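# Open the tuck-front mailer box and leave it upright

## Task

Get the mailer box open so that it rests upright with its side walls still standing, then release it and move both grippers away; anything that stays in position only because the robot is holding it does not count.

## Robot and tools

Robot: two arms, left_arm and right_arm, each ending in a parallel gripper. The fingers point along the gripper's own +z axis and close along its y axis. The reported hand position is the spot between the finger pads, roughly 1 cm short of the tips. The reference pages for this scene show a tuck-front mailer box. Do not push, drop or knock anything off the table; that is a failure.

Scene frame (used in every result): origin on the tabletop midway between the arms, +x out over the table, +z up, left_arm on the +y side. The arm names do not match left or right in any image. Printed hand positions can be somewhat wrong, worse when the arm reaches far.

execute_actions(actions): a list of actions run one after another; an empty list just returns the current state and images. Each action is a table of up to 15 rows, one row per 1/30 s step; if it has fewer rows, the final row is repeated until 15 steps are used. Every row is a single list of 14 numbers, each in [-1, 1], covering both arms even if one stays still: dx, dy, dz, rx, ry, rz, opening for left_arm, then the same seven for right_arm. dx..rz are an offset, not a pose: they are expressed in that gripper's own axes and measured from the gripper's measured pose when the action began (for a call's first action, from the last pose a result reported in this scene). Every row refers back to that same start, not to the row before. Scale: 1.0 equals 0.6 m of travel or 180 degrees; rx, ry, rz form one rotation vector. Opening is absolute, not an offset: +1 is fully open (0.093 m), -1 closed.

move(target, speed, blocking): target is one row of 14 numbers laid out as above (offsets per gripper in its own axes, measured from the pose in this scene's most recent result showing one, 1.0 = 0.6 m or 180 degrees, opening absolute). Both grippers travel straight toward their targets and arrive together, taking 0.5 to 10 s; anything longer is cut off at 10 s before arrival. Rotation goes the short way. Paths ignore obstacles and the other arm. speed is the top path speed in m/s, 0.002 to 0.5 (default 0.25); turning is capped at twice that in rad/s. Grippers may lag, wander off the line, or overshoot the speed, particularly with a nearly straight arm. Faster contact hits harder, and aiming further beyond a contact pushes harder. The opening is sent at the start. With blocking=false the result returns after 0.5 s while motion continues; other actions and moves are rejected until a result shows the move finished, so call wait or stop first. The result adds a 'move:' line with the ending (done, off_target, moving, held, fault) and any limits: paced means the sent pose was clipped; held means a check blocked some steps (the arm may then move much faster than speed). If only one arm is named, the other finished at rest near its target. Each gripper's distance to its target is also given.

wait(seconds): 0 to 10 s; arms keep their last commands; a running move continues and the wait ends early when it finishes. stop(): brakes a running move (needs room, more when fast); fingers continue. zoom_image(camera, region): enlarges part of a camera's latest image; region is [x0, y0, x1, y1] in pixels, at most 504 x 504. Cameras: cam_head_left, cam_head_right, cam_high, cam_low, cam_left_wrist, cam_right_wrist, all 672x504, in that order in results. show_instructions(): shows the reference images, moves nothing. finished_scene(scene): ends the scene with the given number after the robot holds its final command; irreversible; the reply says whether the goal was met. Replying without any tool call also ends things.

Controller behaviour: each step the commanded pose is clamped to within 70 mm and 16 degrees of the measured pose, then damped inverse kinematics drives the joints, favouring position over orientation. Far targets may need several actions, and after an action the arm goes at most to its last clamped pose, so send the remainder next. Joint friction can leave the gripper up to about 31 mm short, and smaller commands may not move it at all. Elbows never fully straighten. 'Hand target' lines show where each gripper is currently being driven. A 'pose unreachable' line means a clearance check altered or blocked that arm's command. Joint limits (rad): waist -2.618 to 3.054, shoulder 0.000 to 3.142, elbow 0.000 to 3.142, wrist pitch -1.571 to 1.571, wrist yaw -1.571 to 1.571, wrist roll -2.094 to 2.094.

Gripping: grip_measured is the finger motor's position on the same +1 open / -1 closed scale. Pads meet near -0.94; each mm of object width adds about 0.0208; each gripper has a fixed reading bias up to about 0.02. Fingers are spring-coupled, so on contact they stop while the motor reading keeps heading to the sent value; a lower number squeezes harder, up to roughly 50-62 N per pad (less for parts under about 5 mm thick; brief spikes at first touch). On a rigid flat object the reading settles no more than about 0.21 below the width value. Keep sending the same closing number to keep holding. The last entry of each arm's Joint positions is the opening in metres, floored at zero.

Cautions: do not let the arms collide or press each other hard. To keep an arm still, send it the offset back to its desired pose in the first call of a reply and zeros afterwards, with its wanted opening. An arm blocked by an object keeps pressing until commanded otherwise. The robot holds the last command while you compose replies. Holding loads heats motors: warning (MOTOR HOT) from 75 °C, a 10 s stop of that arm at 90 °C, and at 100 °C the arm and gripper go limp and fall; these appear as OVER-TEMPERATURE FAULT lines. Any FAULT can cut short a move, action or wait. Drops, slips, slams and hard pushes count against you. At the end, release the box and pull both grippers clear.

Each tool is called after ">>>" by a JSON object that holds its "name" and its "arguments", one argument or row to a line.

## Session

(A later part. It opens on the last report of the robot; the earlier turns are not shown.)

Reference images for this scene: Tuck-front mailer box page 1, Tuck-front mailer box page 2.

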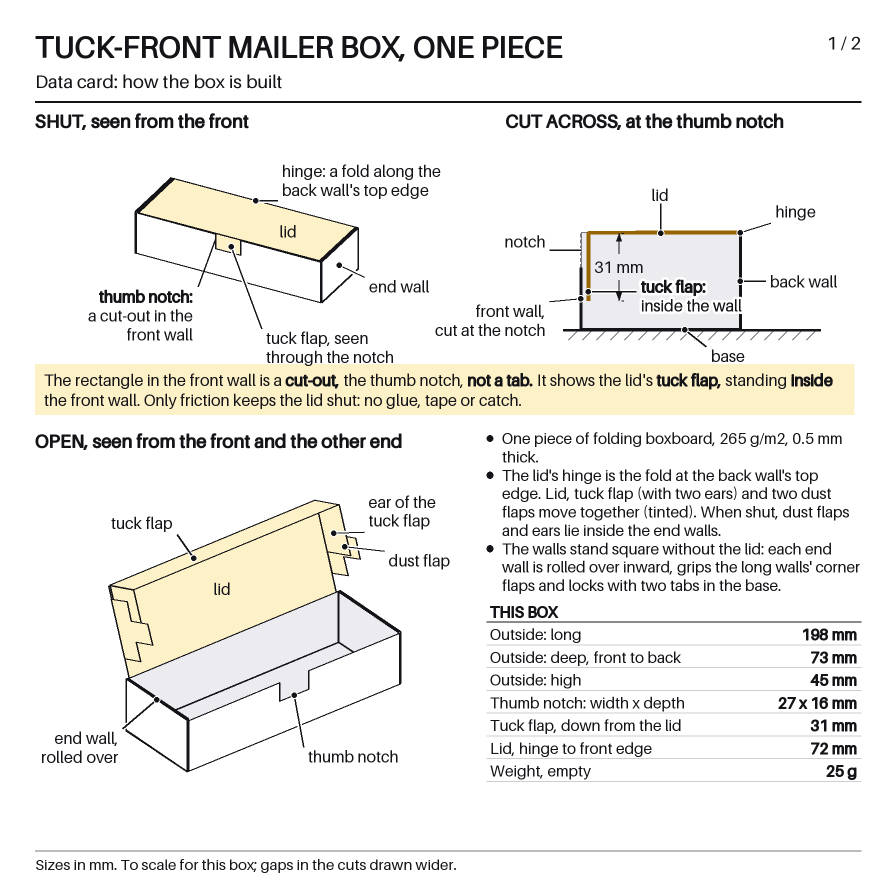

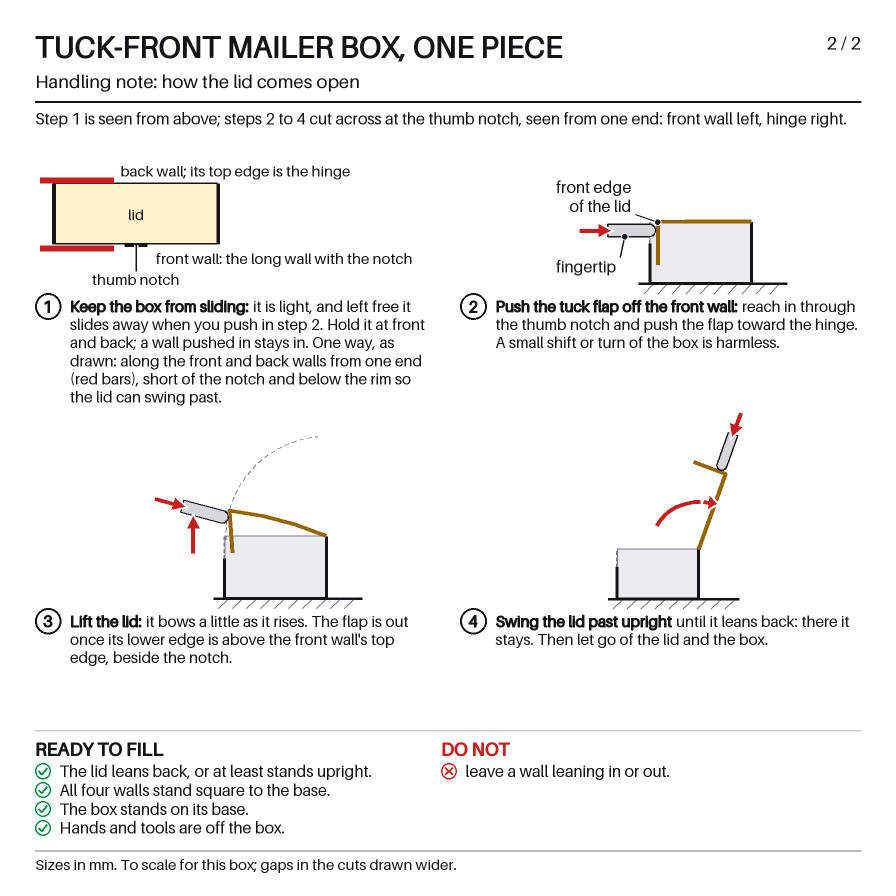

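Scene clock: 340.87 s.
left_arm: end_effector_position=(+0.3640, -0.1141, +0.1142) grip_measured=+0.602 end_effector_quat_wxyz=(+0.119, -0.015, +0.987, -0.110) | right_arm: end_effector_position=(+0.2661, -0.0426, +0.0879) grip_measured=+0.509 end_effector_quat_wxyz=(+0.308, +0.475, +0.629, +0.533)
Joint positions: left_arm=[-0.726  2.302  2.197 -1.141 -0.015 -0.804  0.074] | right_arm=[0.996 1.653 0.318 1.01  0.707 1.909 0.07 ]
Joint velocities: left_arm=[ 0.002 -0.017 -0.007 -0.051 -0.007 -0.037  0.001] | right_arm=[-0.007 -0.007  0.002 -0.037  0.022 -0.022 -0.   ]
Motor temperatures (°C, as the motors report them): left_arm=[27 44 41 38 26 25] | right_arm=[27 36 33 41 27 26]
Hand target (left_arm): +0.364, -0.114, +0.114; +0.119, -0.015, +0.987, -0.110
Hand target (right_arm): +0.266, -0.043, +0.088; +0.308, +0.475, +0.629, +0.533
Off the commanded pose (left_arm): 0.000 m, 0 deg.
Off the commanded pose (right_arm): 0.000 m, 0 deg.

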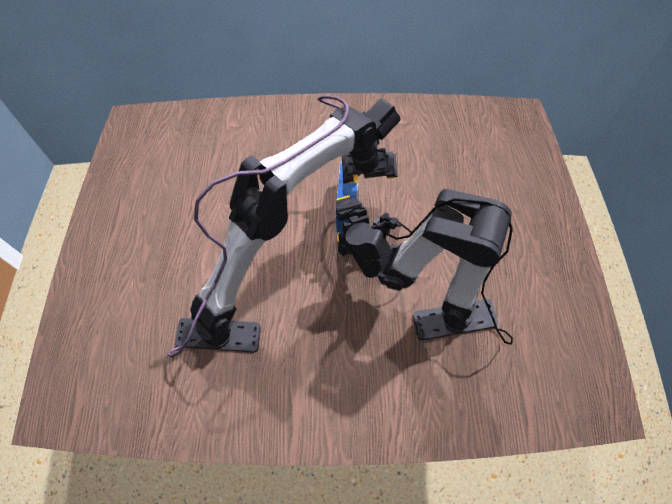

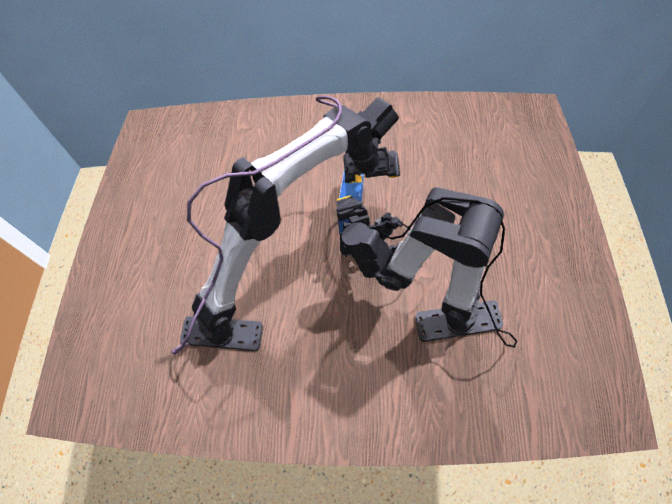

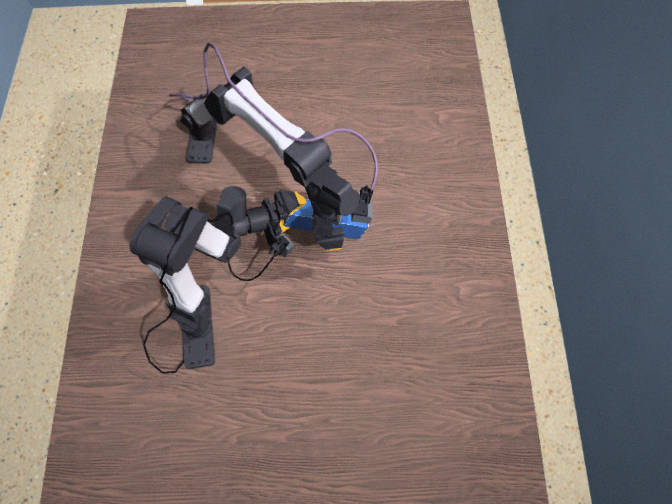

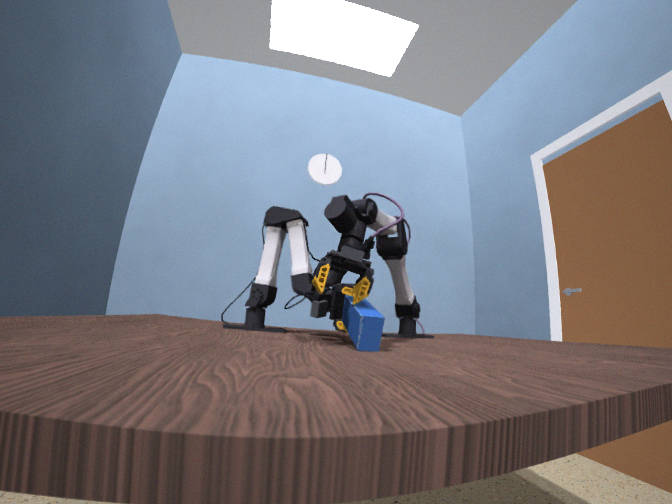

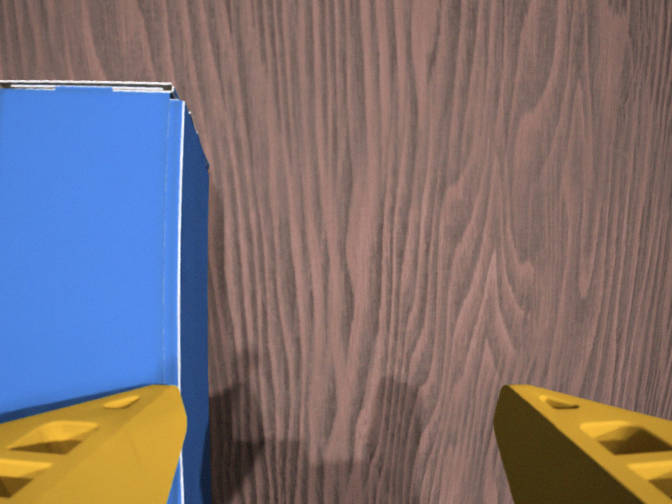

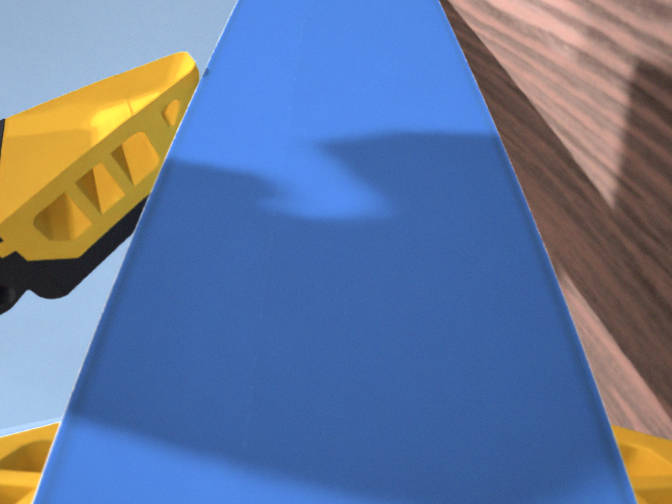

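>>> {"name": "move", "arguments": {
  "target": [0.03,0,-0.07,0,0,0,1,0,0,0,0,0,0,0.5],
  "speed": 0.04
}}

>>> {"name": "move", "arguments": {
  "target": [0,0,0,0,0,0,1,0,0,0,-0.075,0.012,0.06,0.5],
  "speed": 0.05
}}

Scene clock: 346.03 s.
left_arm: end_effector_position=(+0.3465, -0.1091, +0.1514) grip_measured=+0.995 end_effector_quat_wxyz=(+0.125, -0.015, +0.985, -0.119) | right_arm: end_effector_position=(+0.2660, -0.0424, +0.0878) grip_measured=+0.509 end_effector_quat_wxyz=(+0.308, +0.475, +0.629, +0.533)
Joint positions: left_arm=[-0.744  2.217  2.197 -1.204 -0.018 -0.823  0.093] | right_arm=[0.996 1.653 0.318 1.01  0.705 1.909 0.07 ]
Joint velocities: left_arm=[-0.032 -0.007  0.012 -0.081 -0.007 -0.081 -0.001] | right_arm=[-0.012  0.012  0.002 -0.007 -0.037  0.007 -0.001]
Motor temperatures (°C, as the motors report them): left_arm=[27 45 41 38 26 25] | right_arm=[27 36 33 41 27 26]
Hand target (left_arm): +0.337, -0.105, +0.150; +0.119, -0.015, +0.987, -0.109
Hand target (right_arm): +0.266, -0.043, +0.088; +0.308, +0.475, +0.629, +0.533
Off the commanded pose (left_arm): 0.010 m, 1 deg.
Off the commanded pose (right_arm): 0.000 m, 0 deg.
move: done

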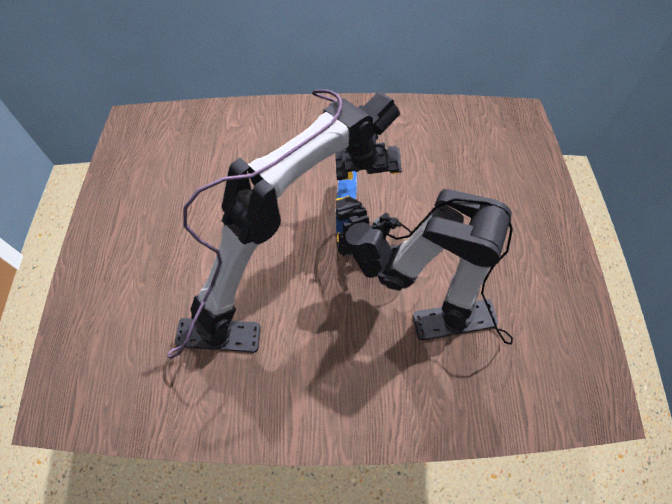

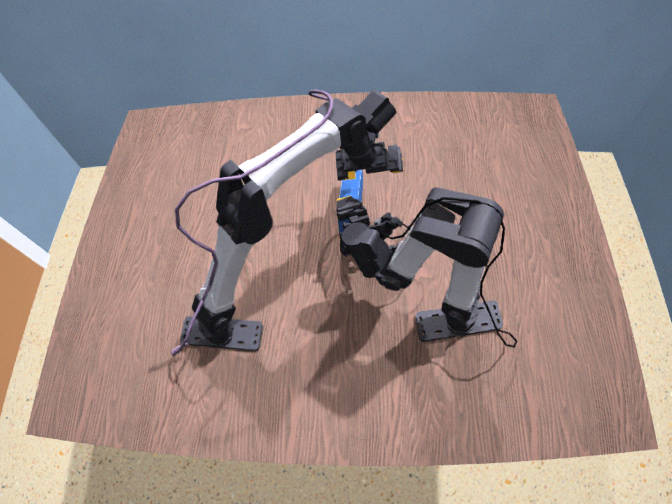

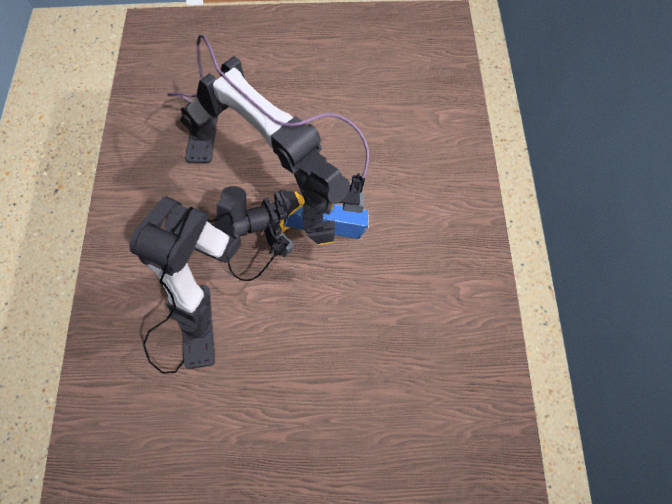

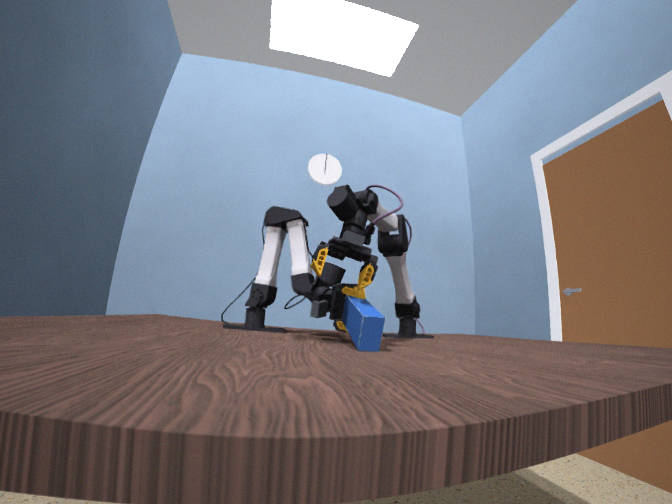

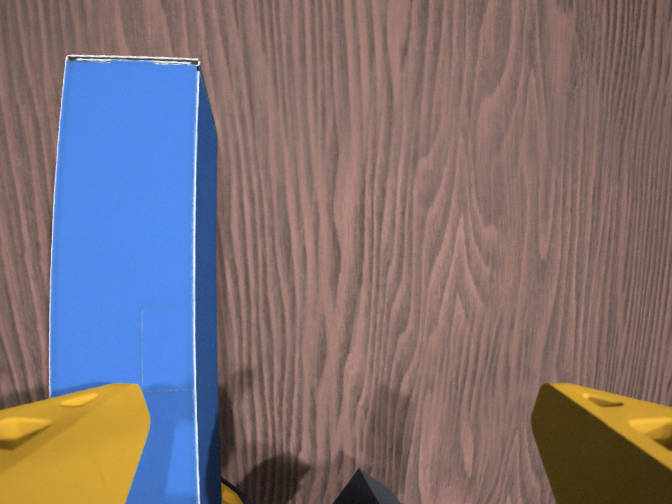

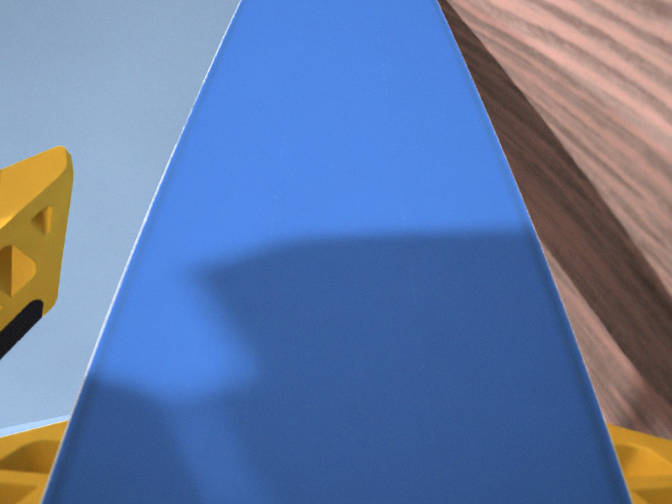

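Scene clock: 349.30 s.
left_arm: end_effector_position=(+0.3464, -0.1090, +0.1513) grip_measured=+0.995 end_effector_quat_wxyz=(+0.125, -0.015, +0.985, -0.119) | right_arm: end_effector_position=(+0.2697, -0.0403, +0.0933) grip_measured=+0.509 end_effector_quat_wxyz=(+0.292, +0.497, +0.533, +0.619)
Joint positions: left_arm=[-0.744  2.217  2.197 -1.204 -0.018 -0.823  0.093] | right_arm=[1.01  1.943 0.291 1.565 0.766 1.942 0.07 ]
Joint velocities: left_arm=[-0.007 -0.012  0.002 -0.168 -0.022 -0.022  0.   ] | right_arm=[ 0.007  0.002  0.002  0.037  0.007  0.037 -0.002]
Motor temperatures (°C, as the motors report them): left_arm=[27 45 41 38 26 25] | right_arm=[27 36 33 42 27 26]
Hand target (left_arm): +0.346, -0.109, +0.151; +0.125, -0.015, +0.985, -0.119
Hand target (right_arm): +0.266, -0.043, +0.089; +0.290, +0.499, +0.535, +0.617
Off the commanded pose (left_arm): 0.000 m, 0 deg.
Off the commanded pose (right_arm): 0.007 m, 3 deg.
joint sent to its limit (right arm) — the command would take joint 4 (wrist pitch) past its upper limit, so that joint was sent only as far as its limit.
move: off_target (right_arm)

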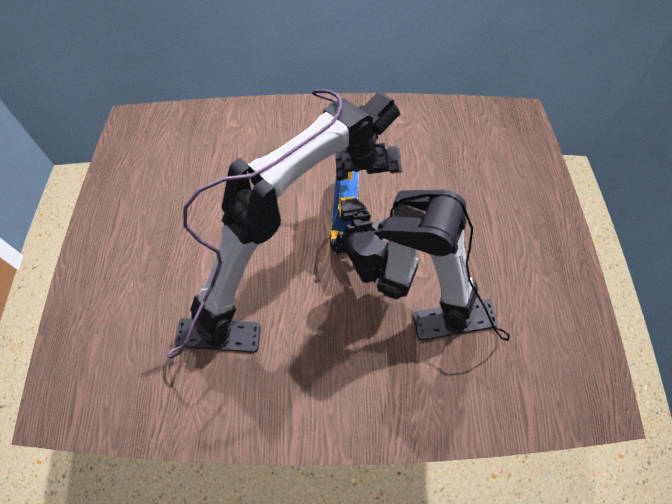

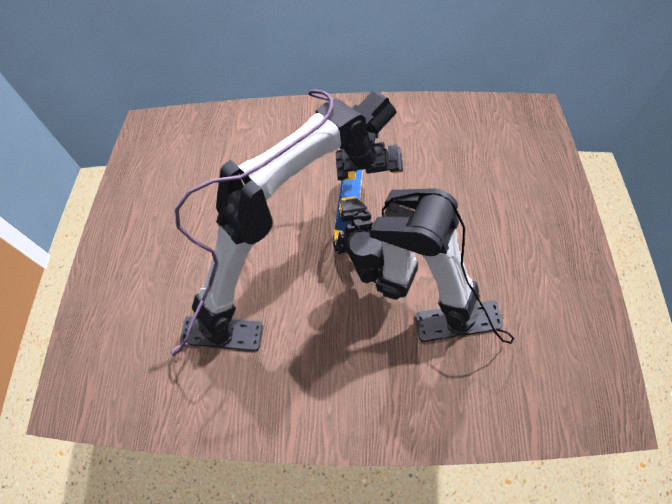

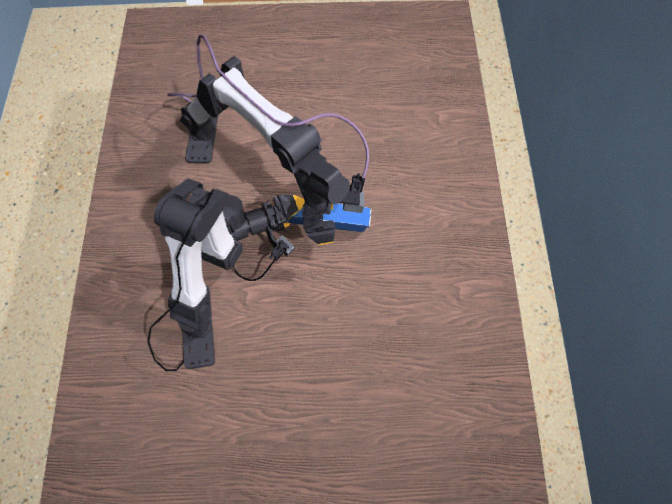

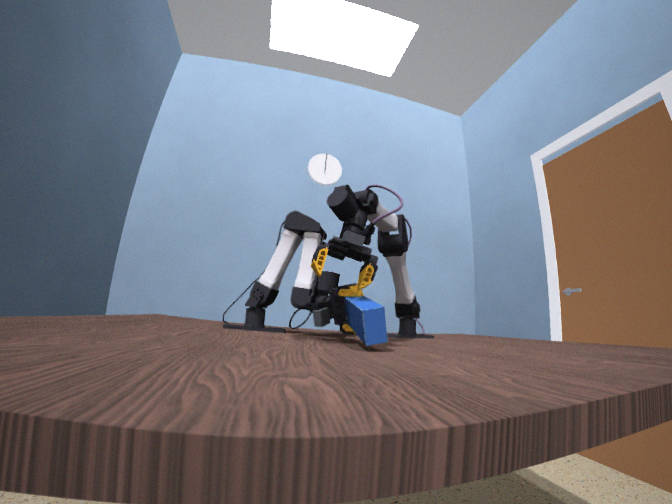

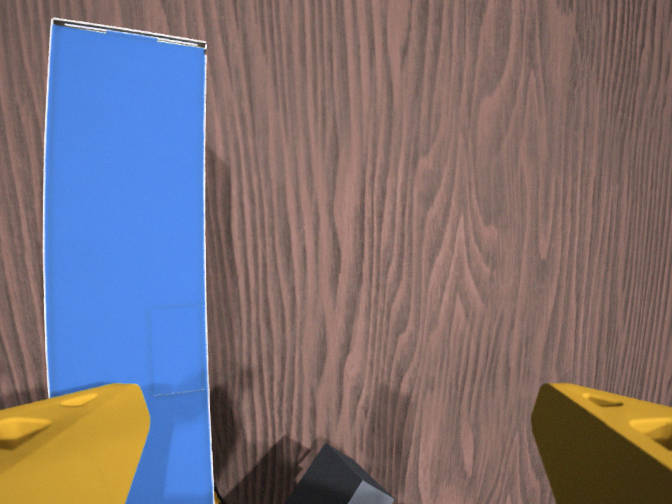

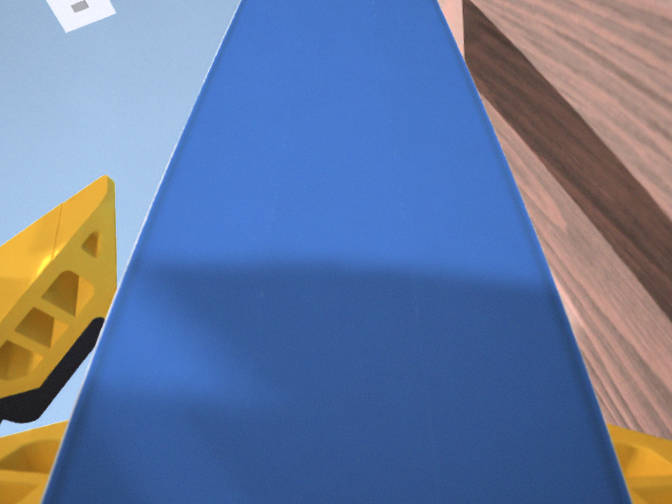

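>>> {"name": "move", "arguments": {
  "target": [-0.005,0,0.03,0,0,0,0.85,0,0,0,0,0,0,0.5],
  "speed": 0.012
}}

Scene clock: 353.83 s.
left_arm: end_effector_position=(+0.3525, -0.1152, +0.1546) grip_measured=+0.852 end_effector_quat_wxyz=(+0.138, -0.015, +0.981, -0.132) | right_arm: end_effector_position=(+0.2698, -0.0405, +0.0934) grip_measured=+0.509 end_effector_quat_wxyz=(+0.292, +0.498, +0.532, +0.619)
Joint positions: left_arm=[-0.744  2.217  2.197 -1.166 -0.018 -0.823  0.086] | right_arm=[1.01  1.943 0.291 1.565 0.767 1.944 0.07 ]
Joint velocities: left_arm=[ 0.007  0.017 -0.002 -0.022 -0.007 -0.022 -0.   ] | right_arm=[-0.007 -0.002  0.007  0.022  0.007  0.037  0.   ]
Motor temperatures (°C, as the motors report them): left_arm=[27 45 41 38 26 25] | right_arm=[27 36 33 42 27 26]
Hand target (left_arm): +0.353, -0.113, +0.135; +0.125, -0.015, +0.985, -0.119
Hand target (right_arm): +0.270, -0.040, +0.093; +0.292, +0.497, +0.533, +0.619
Off the commanded pose (left_arm): 0.020 m, 2 deg.
Off the commanded pose (right_arm): 0.000 m, 0 deg.
move: off_target (left_arm)

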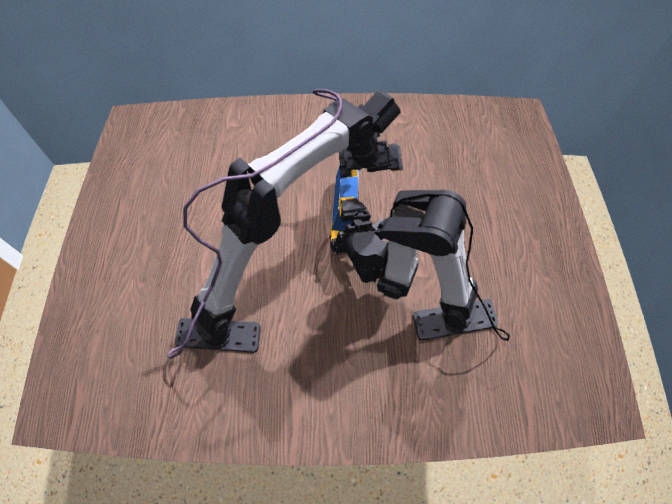

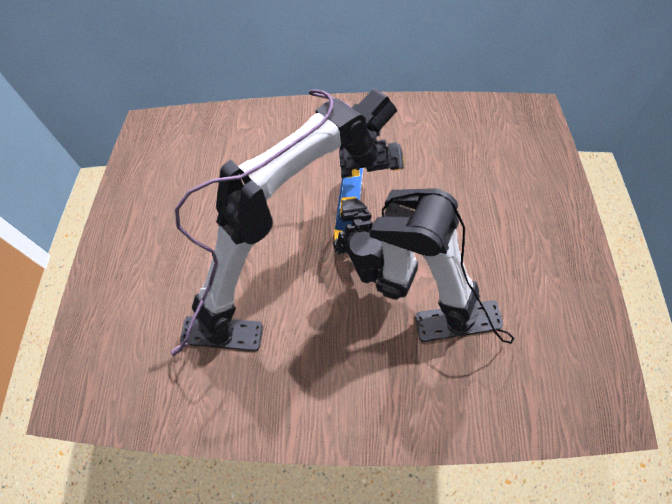

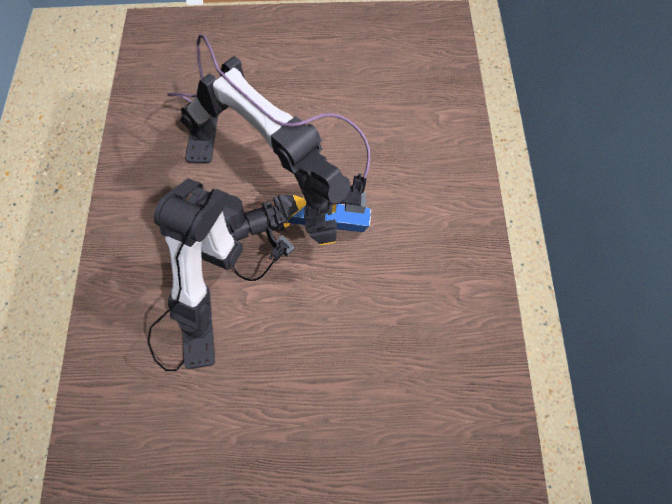

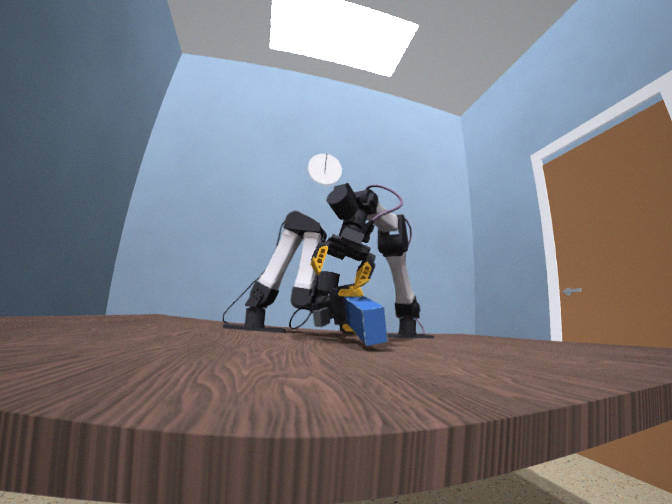

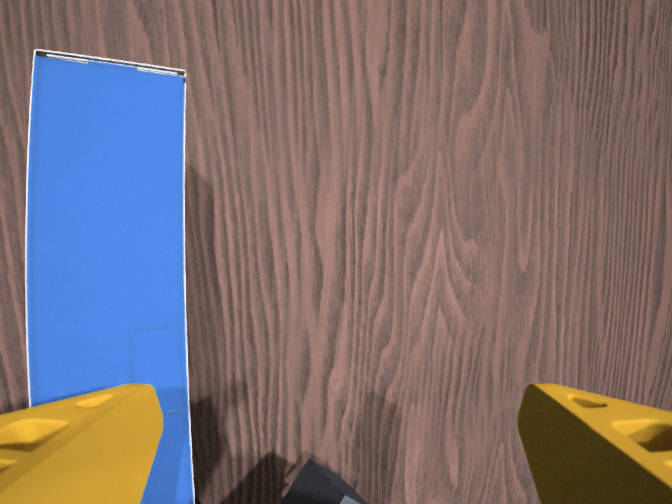

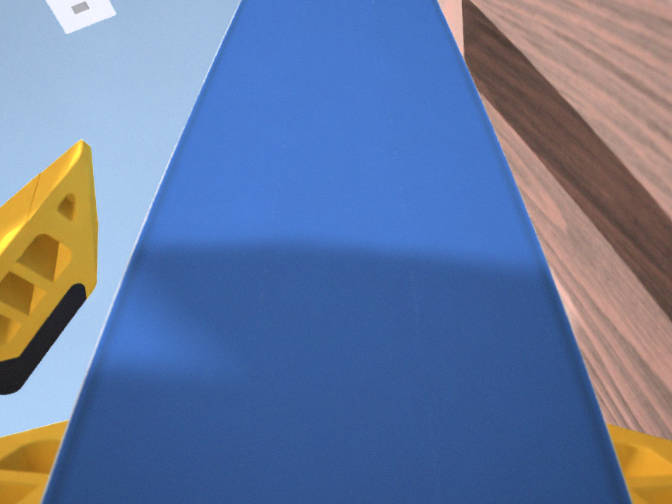

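>>> {"name": "move", "arguments": {
  "target": [0.012,0.022,0.042,0,0,0,1,0,0,0,0,0,0,0.5],
  "speed": 0.012
}}

Scene clock: 358.67 s.
left_arm: end_effector_position=(+0.3524, -0.1151, +0.1220) grip_measured=+0.995 end_effector_quat_wxyz=(+0.136, -0.015, +0.982, -0.130) | right_arm: end_effector_position=(+0.2697, -0.0407, +0.0909) grip_measured=+0.509 end_effector_quat_wxyz=(+0.293, +0.498, +0.536, +0.615)
Joint positions: left_arm=[-0.744  2.199  2.039 -1.034 -0.018 -0.822  0.093] | right_arm=[1.01  1.943 0.291 1.552 0.767 1.944 0.07 ]
Joint velocities: left_arm=[-0.007 -0.012 -0.007 -0.037 -0.051 -0.022 -0.001] | right_arm=[ 0.002  0.007 -0.017 -0.007  0.037  0.022 -0.001]
Motor temperatures (°C, as the motors report them): left_arm=[27 45 41 38 26 25] | right_arm=[27 36 33 42 27 26]
Hand target (left_arm): +0.352, -0.109, +0.126; +0.138, -0.015, +0.981, -0.132
Hand target (right_arm): +0.270, -0.041, +0.093; +0.292, +0.498, +0.532, +0.619
Off the commanded pose (left_arm): 0.007 m, 0 deg.
Off the commanded pose (right_arm): 0.002 m, 1 deg.
move: done

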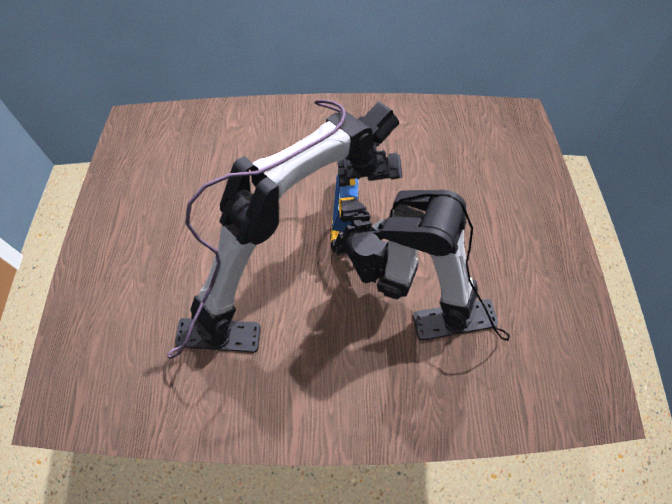

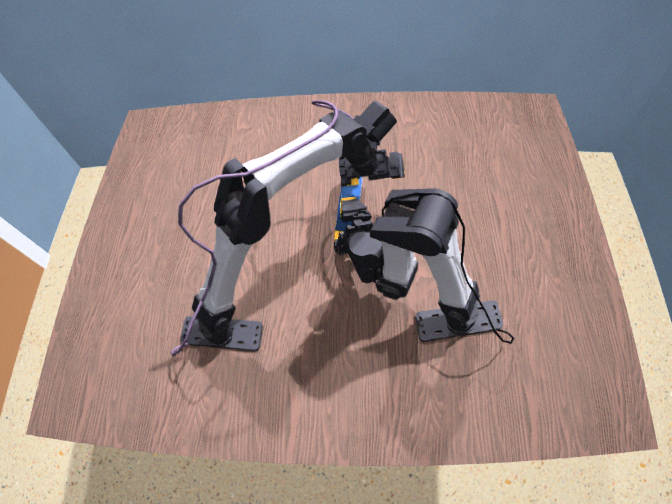

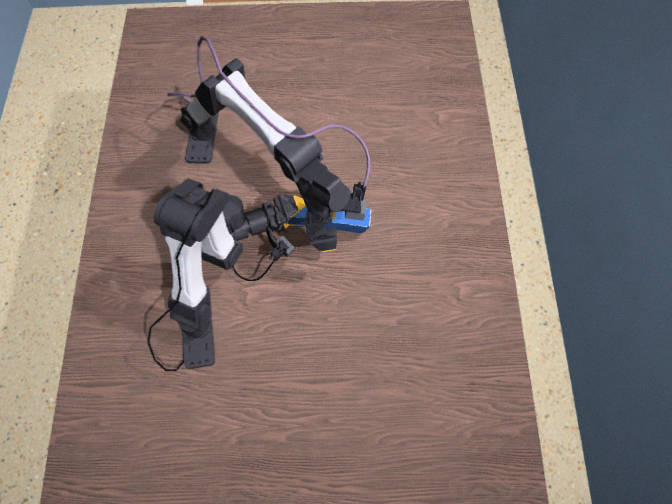

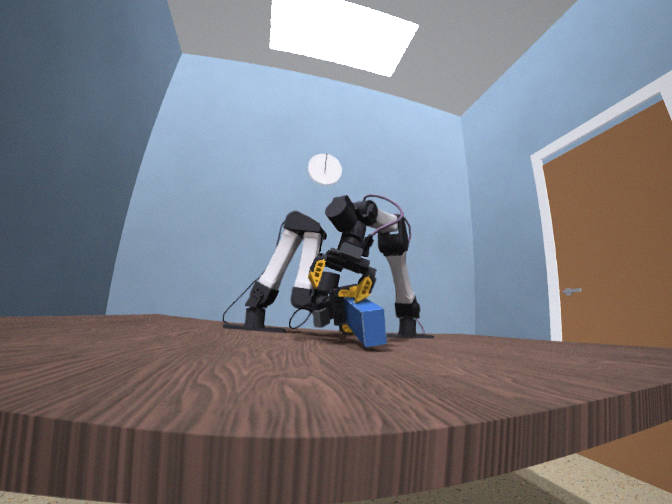

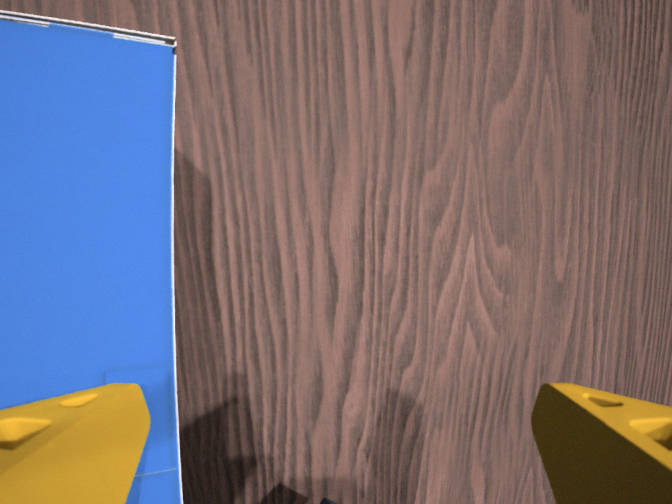

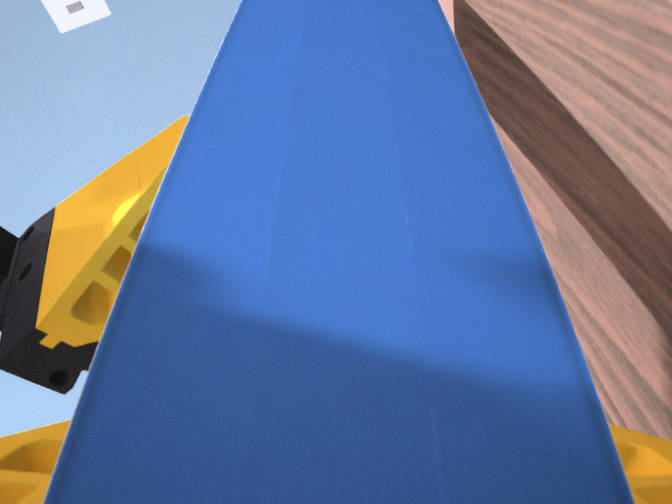

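>>> {"name": "move", "arguments": {
  "target": [0.007,-0.042,0.036,0,0,0,1,0,0.005,0,0,0,0,0.5],
  "speed": 0.008
}}

Scene clock: 364.20 s.
left_arm: end_effector_position=(+0.3553, -0.1397, +0.1116) grip_measured=+0.995 end_effector_quat_wxyz=(+0.138, -0.015, +0.981, -0.133) | right_arm: end_effector_position=(+0.2695, -0.0411, +0.0872) grip_measured=+0.509 end_effector_quat_wxyz=(+0.296, +0.498, +0.543, +0.608)
Joint positions: left_arm=[-0.776  2.288  2.142 -1.04  -0.029 -0.853  0.093] | right_arm=[1.01  1.943 0.291 1.533 0.767 1.944 0.07 ]
Joint velocities: left_arm=[-0.002 -0.002  0.002  0.022 -0.022 -0.051  0.001] | right_arm=[-0.007 -0.002 -0.002 -0.007  0.007 -0.007  0.001]
Motor temperatures (°C, as the motors report them): left_arm=[27 46 41 38 26 25] | right_arm=[27 36 33 42 27 26]
Hand target (left_arm): +0.353, -0.145, +0.108; +0.136, -0.015, +0.982, -0.130
Hand target (right_arm): +0.270, -0.041, +0.094; +0.293, +0.498, +0.536, +0.615
Off the commanded pose (left_arm): 0.007 m, 0 deg.
Off the commanded pose (right_arm): 0.007 m, 1 deg.
move: done

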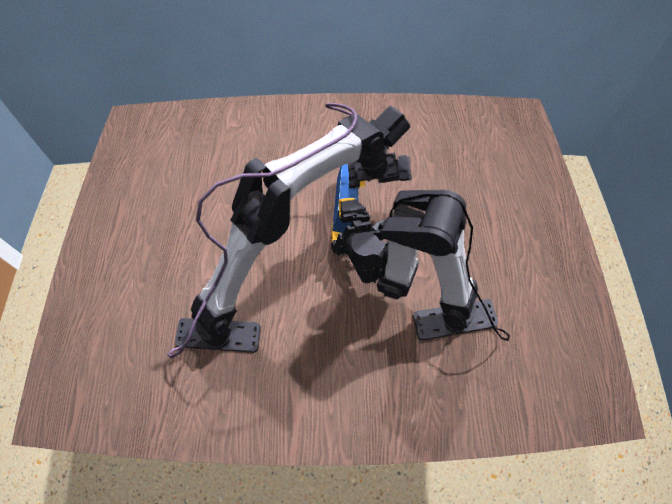

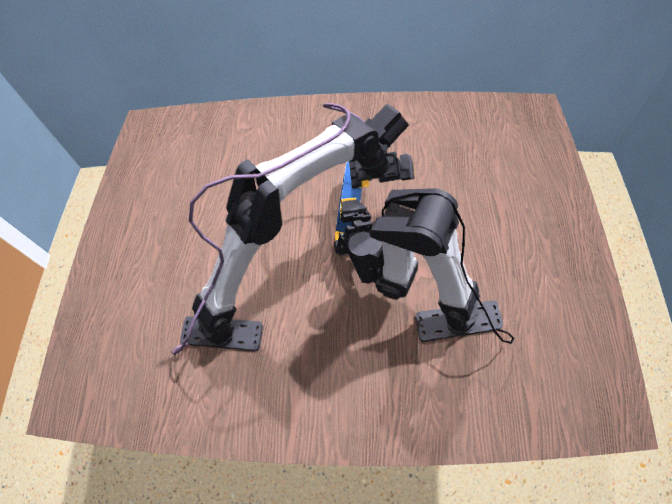

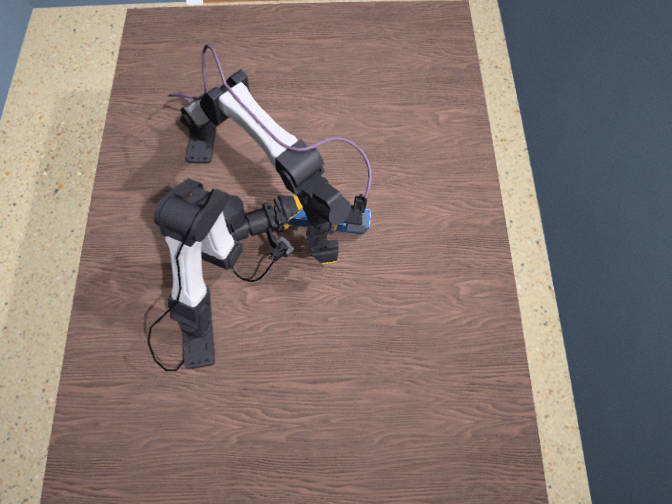

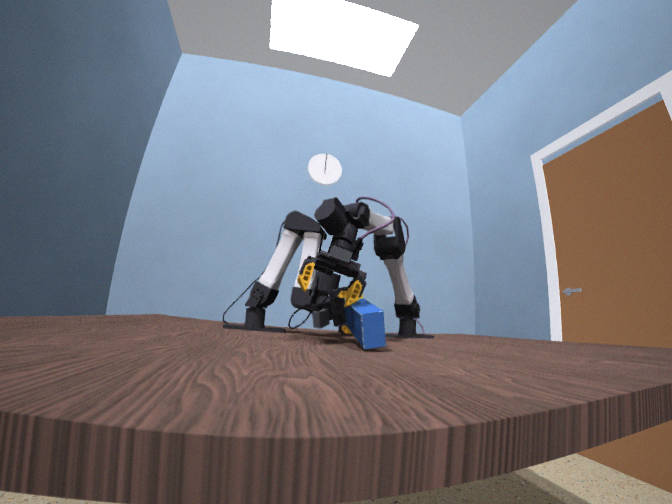

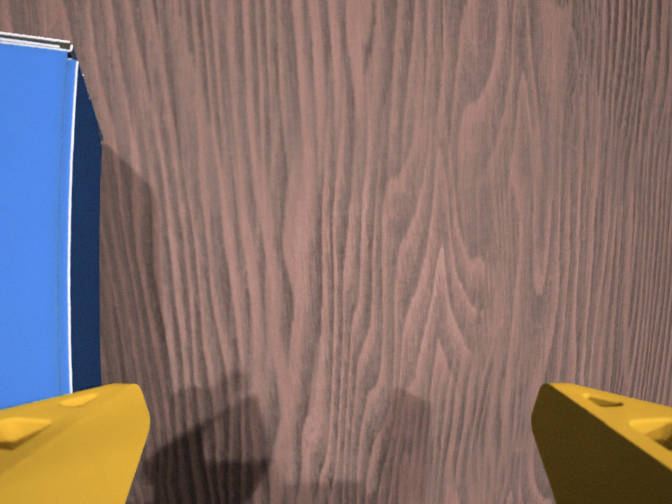

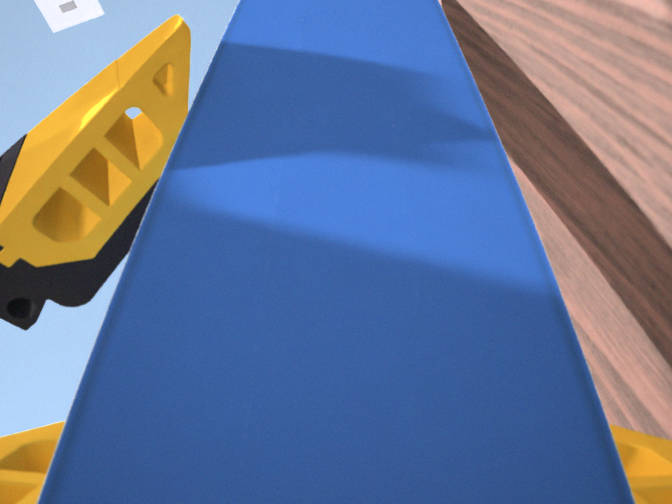

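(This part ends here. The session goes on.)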